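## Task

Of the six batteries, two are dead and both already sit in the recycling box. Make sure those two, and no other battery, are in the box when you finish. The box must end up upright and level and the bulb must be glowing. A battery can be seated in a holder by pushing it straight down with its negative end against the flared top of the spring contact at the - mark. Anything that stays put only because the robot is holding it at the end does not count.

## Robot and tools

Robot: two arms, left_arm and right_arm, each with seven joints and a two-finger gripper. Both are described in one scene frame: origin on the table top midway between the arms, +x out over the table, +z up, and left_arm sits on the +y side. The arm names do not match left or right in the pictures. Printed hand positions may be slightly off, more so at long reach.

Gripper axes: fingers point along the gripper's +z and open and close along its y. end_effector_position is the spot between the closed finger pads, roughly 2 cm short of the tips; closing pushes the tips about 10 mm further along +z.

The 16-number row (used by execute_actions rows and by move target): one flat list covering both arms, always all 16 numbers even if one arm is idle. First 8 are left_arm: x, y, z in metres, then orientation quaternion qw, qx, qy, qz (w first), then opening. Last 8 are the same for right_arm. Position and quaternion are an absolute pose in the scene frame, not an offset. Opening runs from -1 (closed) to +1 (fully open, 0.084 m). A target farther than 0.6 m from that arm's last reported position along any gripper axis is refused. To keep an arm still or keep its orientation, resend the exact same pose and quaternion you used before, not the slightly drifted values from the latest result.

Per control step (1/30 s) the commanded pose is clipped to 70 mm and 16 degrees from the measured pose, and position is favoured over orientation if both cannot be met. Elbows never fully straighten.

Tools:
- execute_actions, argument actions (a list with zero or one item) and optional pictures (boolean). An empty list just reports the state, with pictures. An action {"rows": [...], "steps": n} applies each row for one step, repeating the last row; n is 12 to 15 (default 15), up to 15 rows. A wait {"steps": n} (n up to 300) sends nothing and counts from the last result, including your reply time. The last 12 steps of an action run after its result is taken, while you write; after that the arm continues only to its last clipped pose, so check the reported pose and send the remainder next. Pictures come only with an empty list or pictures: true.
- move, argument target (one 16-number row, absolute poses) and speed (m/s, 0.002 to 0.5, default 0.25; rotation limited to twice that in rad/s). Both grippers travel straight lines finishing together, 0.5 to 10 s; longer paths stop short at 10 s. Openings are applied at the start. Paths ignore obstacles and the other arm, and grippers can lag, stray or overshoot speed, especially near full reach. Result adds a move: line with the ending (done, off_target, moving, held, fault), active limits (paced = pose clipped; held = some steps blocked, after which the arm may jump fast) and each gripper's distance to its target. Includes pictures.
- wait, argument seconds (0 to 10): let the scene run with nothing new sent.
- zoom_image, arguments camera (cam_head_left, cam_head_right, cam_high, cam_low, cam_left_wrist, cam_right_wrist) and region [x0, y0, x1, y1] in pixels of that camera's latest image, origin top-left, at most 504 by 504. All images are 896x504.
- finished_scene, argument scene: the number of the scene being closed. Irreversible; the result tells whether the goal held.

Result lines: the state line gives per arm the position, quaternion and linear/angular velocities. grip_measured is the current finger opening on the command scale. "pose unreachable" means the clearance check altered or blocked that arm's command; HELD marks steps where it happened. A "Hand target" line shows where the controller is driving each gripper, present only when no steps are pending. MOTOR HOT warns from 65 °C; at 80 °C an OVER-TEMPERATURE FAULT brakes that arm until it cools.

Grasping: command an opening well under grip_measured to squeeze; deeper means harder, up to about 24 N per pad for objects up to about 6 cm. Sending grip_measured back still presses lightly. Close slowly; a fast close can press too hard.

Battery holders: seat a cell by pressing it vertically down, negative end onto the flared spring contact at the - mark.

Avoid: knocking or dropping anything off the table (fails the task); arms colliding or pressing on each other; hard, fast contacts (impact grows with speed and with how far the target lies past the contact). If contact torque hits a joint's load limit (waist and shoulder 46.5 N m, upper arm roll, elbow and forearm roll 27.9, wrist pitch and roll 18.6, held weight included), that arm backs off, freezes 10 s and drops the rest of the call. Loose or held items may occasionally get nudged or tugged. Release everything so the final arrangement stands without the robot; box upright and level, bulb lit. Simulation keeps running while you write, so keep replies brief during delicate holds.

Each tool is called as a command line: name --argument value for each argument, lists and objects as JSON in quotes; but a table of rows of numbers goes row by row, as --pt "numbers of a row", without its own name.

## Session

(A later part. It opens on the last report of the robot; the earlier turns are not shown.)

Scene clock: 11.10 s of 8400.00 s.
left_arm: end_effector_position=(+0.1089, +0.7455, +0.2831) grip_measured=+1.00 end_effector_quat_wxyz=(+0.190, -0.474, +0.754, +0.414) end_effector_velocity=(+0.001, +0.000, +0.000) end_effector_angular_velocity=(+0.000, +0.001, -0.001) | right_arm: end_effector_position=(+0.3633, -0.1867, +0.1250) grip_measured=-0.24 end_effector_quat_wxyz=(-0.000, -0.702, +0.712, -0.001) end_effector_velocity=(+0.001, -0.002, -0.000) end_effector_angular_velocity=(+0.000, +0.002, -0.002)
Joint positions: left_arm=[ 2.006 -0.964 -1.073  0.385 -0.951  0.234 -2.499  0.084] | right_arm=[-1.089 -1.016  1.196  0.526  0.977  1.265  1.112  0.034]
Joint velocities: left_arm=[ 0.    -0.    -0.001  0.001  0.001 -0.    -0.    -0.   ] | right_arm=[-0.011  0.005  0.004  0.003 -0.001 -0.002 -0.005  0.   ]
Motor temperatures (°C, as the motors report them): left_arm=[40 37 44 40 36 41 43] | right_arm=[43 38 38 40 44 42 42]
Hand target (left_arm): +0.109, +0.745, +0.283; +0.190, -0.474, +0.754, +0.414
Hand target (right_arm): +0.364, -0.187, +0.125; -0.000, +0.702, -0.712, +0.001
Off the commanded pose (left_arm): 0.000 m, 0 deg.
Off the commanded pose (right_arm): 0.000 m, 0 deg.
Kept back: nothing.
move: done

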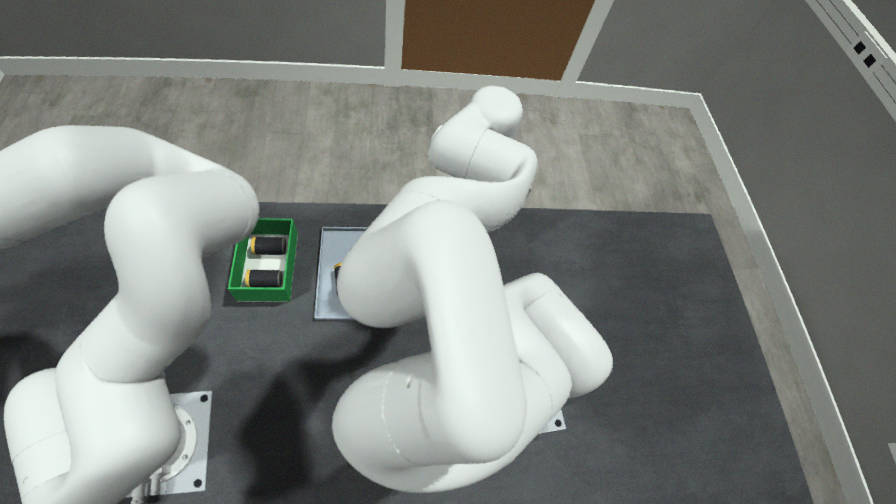

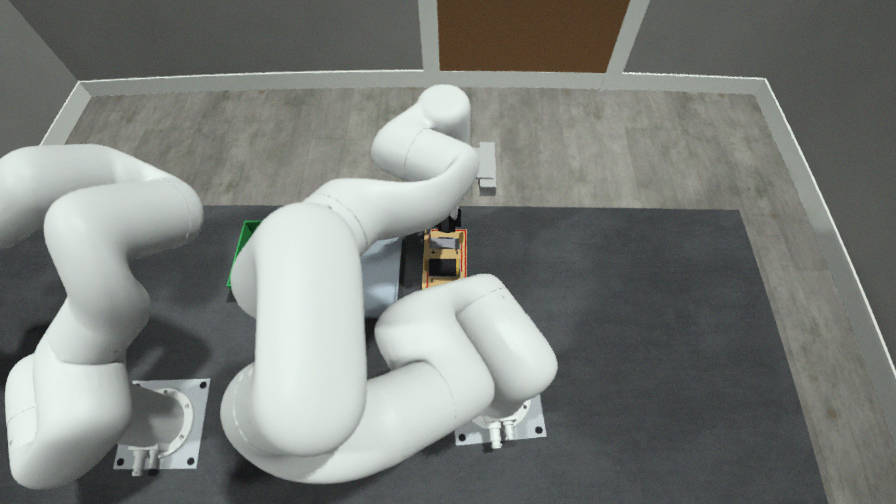

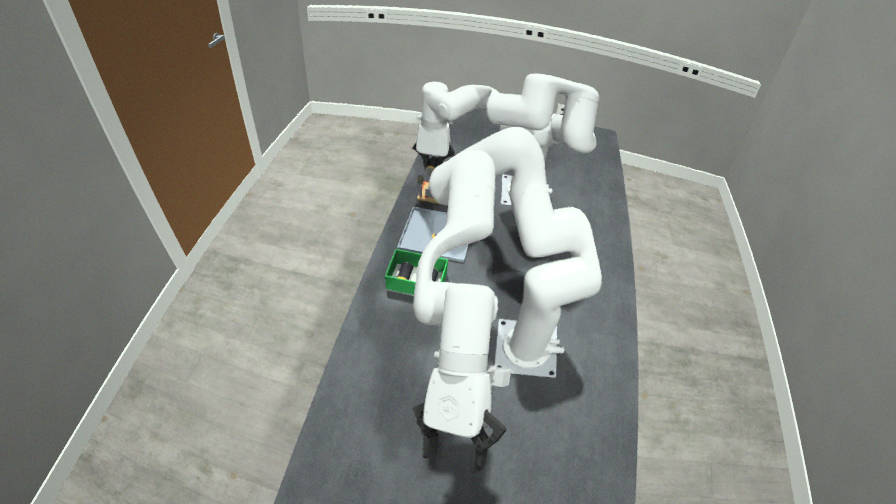

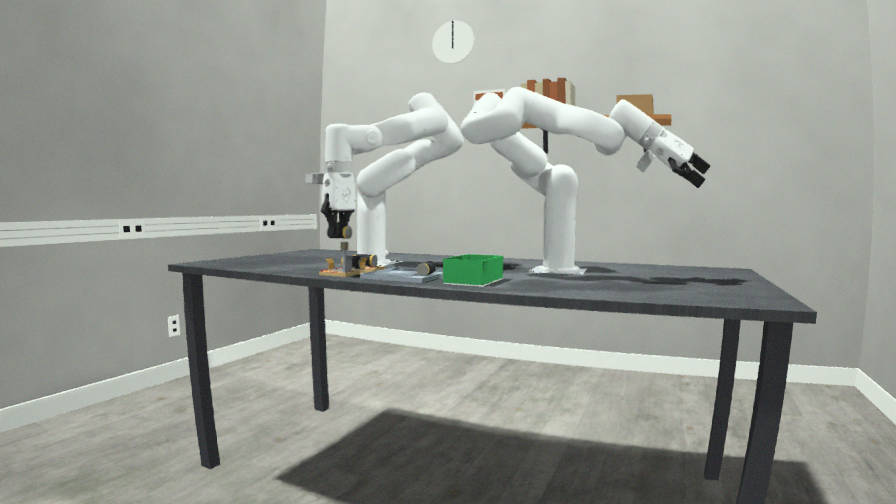

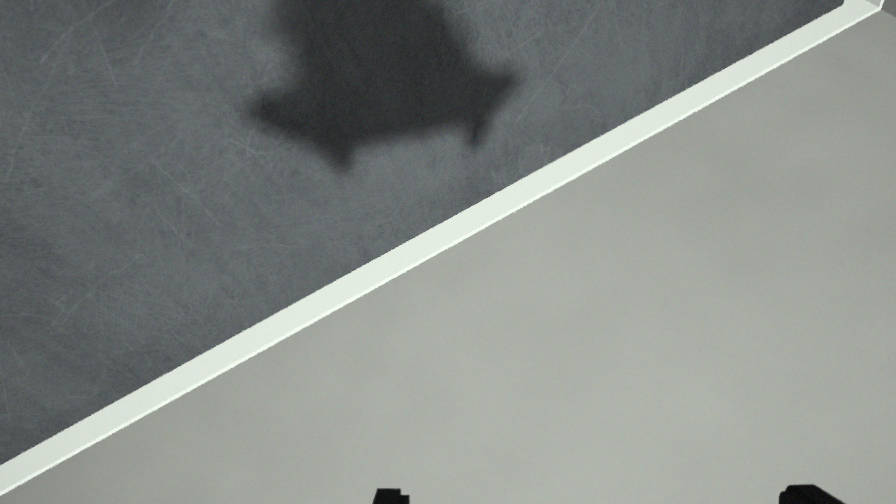

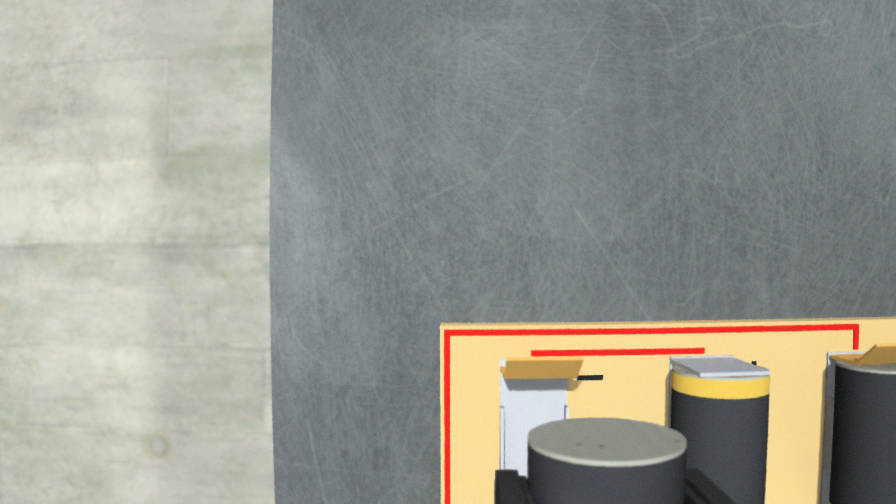

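move --target '[0.1089,0.7455,0.2831,0.19,-0.474,0.754,0.414,1,0.364,-0.187,0.072,0,-0.704,0.71,0,-0.7]' --speed 0.1

zoom_image --camera "cam_low" --region '[300, 205, 420, 290]'

Scene clock: 12.50 s of 8400.00 s.
left_arm: end_effector_position=(+0.1089, +0.7455, +0.2831) grip_measured=+1.00 end_effector_quat_wxyz=(+0.190, -0.474, +0.754, +0.414) end_effector_velocity=(-0.001, -0.000, -0.001) end_effector_angular_velocity=(-0.001, +0.001, +0.001) | right_arm: end_effector_position=(+0.3640, -0.1869, +0.0723) grip_measured=-0.24 end_effector_quat_wxyz=(+0.000, -0.704, +0.710, -0.000) end_effector_velocity=(+0.000, -0.000, -0.002) end_effector_angular_velocity=(-0.000, +0.001, -0.000)
Joint positions: left_arm=[ 2.006 -0.964 -1.073  0.385 -0.951  0.234 -2.499  0.084] | right_arm=[-1.154 -0.975  1.388  0.484  1.12   1.13   1.06   0.034]
Joint velocities: left_arm=[ 0.     0.    -0.    -0.001  0.     0.     0.    -0.   ] | right_arm=[-0.005  0.002  0.008  0.     0.005 -0.004 -0.002 -0.   ]
Motor temperatures (°C, as the motors report them): left_arm=[40 37 44 40 36 41 43] | right_arm=[43 38 38 40 44 42 42]
Hand target (left_arm): +0.109, +0.746, +0.283; +0.190, -0.474, +0.754, +0.414
Hand target (right_arm): +0.364, -0.187, +0.072; -0.000, +0.704, -0.710, +0.000
Off the commanded pose (left_arm): 0.000 m, 0 deg.
Off the commanded pose (right_arm): 0.000 m, 0 deg.
Kept back: nothing.
move: done

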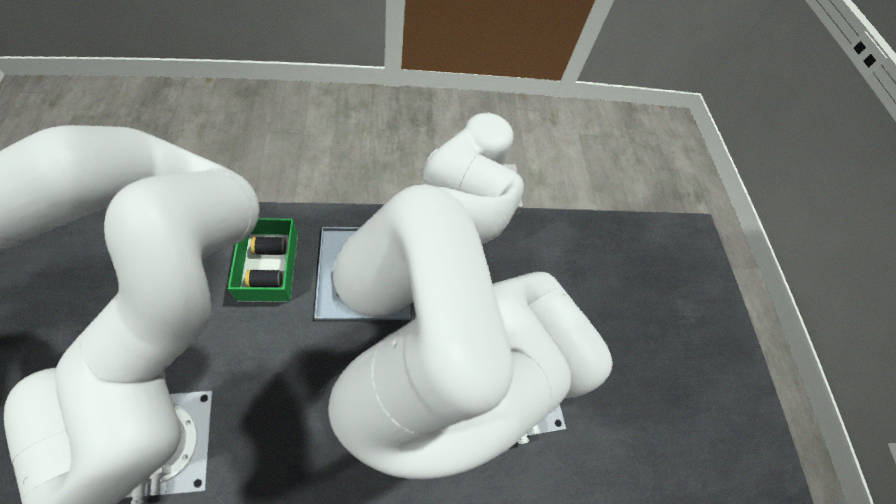

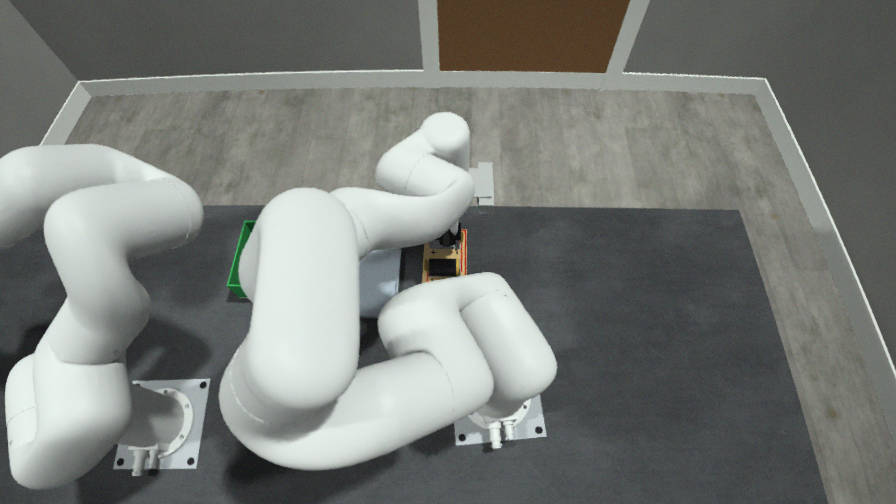

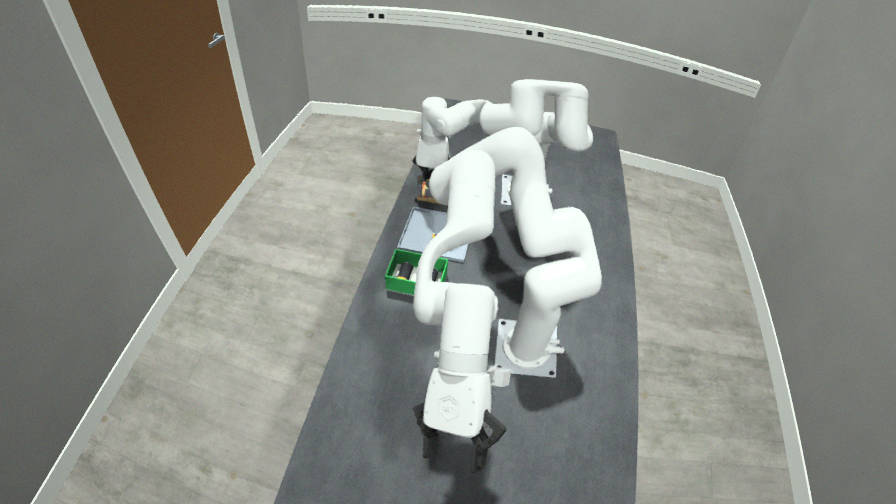

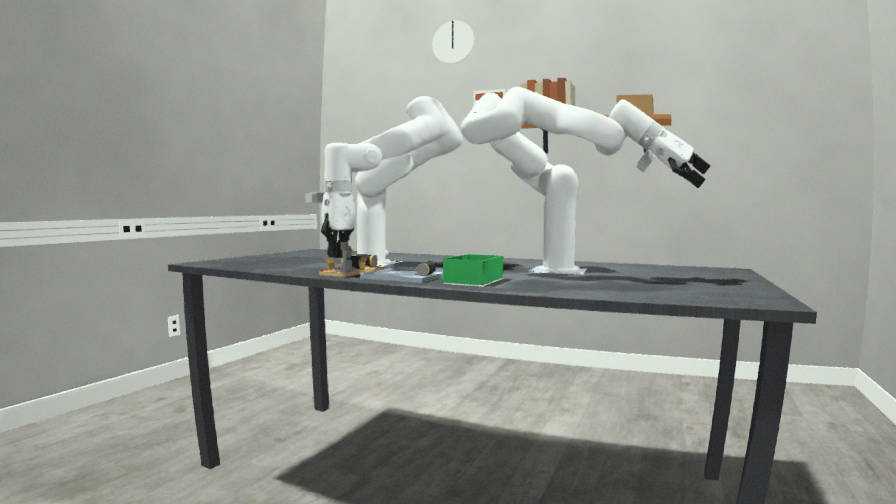

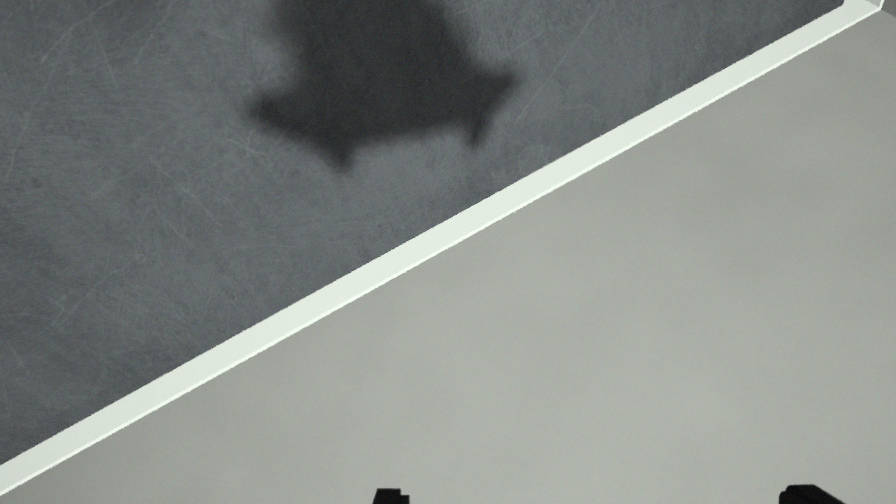

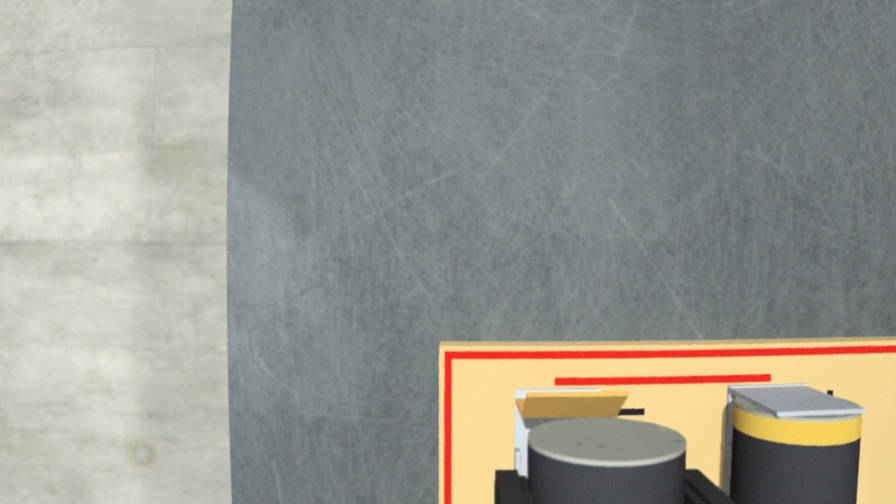

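Region (300, 205, 420, 290) of cam_low's 896x504 image, scaled by 4.200, with more detail than that image has; it fills the top 357 rows of this view, and the rest is white.

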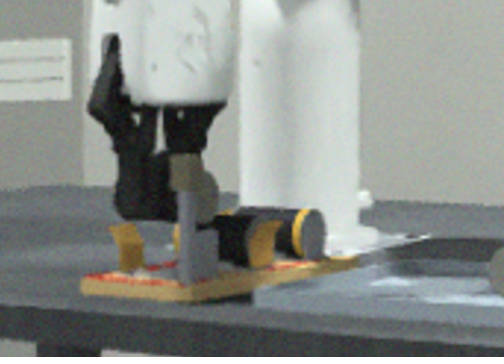

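move --target '[0.1089,0.7455,0.2831,0.19,-0.474,0.754,0.414,1,0.3655,-0.187,0.039,0,-0.704,0.71,0,-0.8]' --speed 0.03

zoom_image --camera "cam_low" --region '[300, 205, 420, 290]'

Scene clock: 14.40 s of 8400.00 s.
left_arm: end_effector_position=(+0.1089, +0.7455, +0.2831) grip_measured=+1.00 end_effector_quat_wxyz=(+0.190, -0.474, +0.754, +0.414) end_effector_velocity=(+0.000, +0.000, +0.000) end_effector_angular_velocity=(+0.001, +0.000, -0.000) | right_arm: end_effector_position=(+0.3654, -0.1870, +0.0392) grip_measured=-0.24 end_effector_quat_wxyz=(-0.000, -0.704, +0.710, -0.000) end_effector_velocity=(+0.001, +0.000, -0.002) end_effector_angular_velocity=(+0.000, -0.001, -0.000)
Joint positions: left_arm=[ 2.006 -0.964 -1.073  0.385 -0.951  0.234 -2.499  0.084] | right_arm=[-1.228 -0.954  1.531  0.481  1.222  1.05   1.019  0.034]
Joint velocities: left_arm=[ 0.     0.    -0.001  0.    -0.    -0.001 -0.     0.   ] | right_arm=[-0.005  0.001  0.008  0.001  0.006 -0.004 -0.003  0.   ]
Motor temperatures (°C, as the motors report them): left_arm=[40 37 44 40 36 41 43] | right_arm=[43 38 39 40 44 42 42]
Hand target (left_arm): +0.109, +0.746, +0.283; +0.190, -0.474, +0.754, +0.414
Hand target (right_arm): +0.365, -0.187, +0.039; -0.000, +0.704, -0.710, +0.000
Off the commanded pose (left_arm): 0.000 m, 0 deg.
Off the commanded pose (right_arm): 0.000 m, 0 deg.
Kept back: nothing.
move: done

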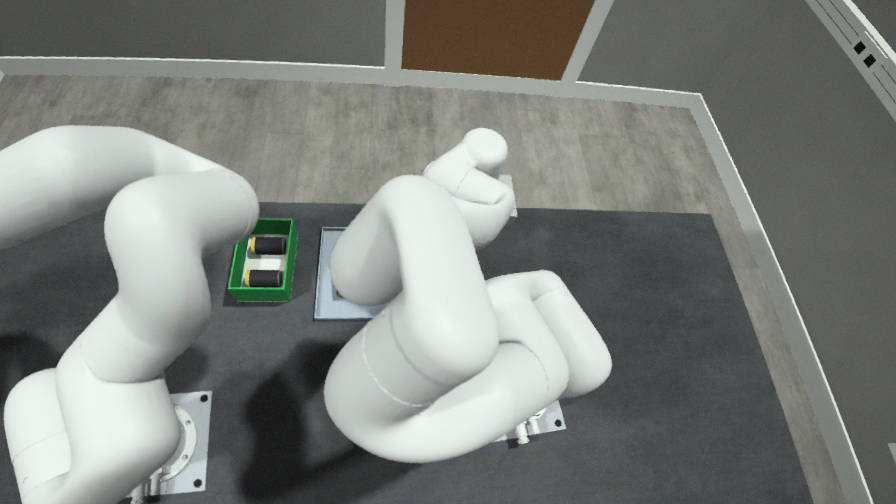

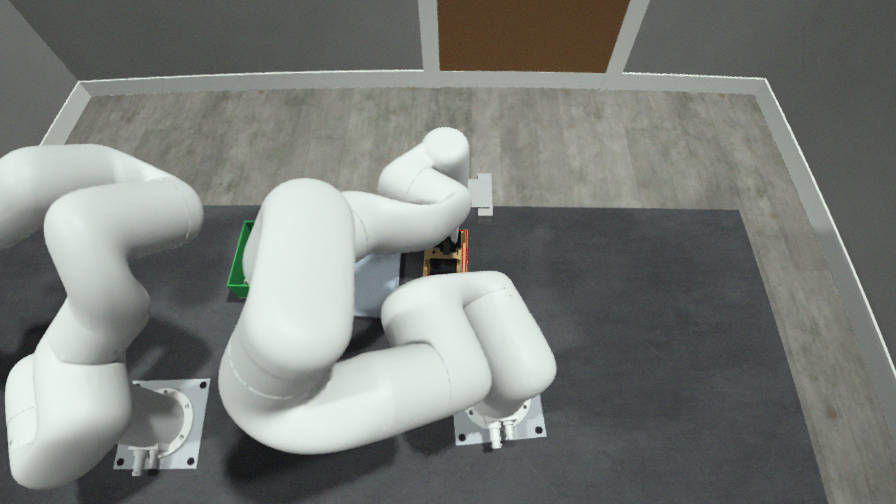

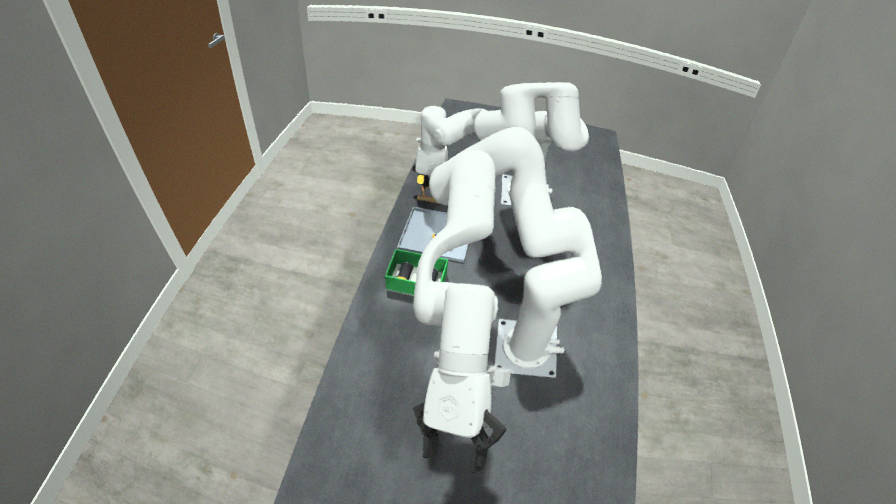

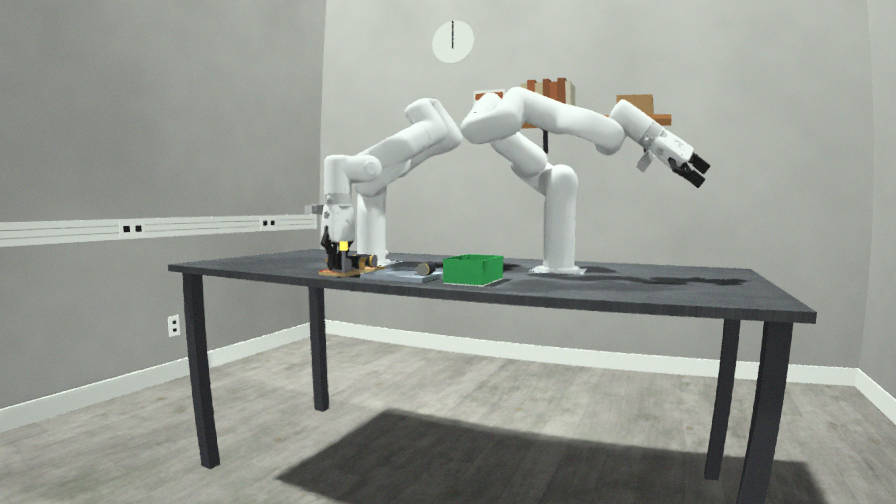

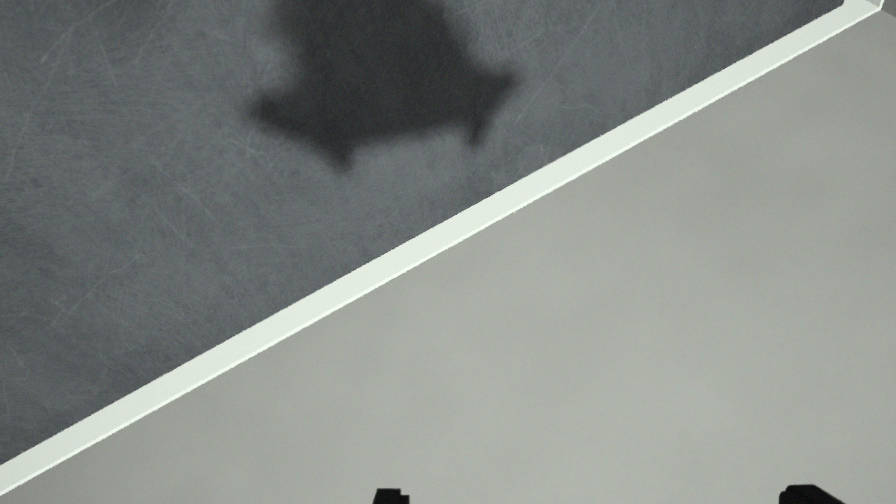

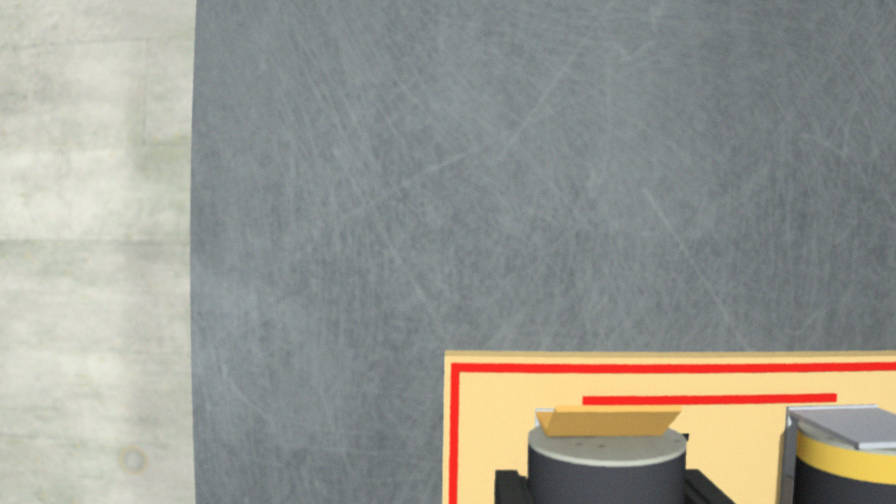

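Region (300, 205, 420, 290) of cam_low's 896x504 image, scaled by 4.200, with more detail than that image has; it fills the top 357 rows of this view, and the rest is white.

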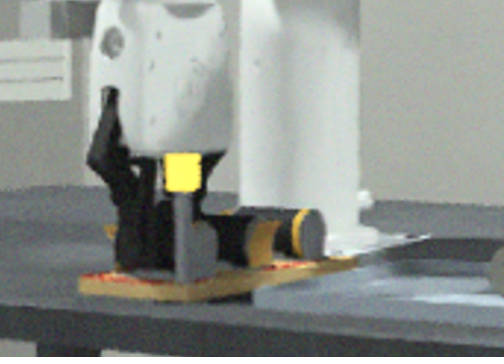

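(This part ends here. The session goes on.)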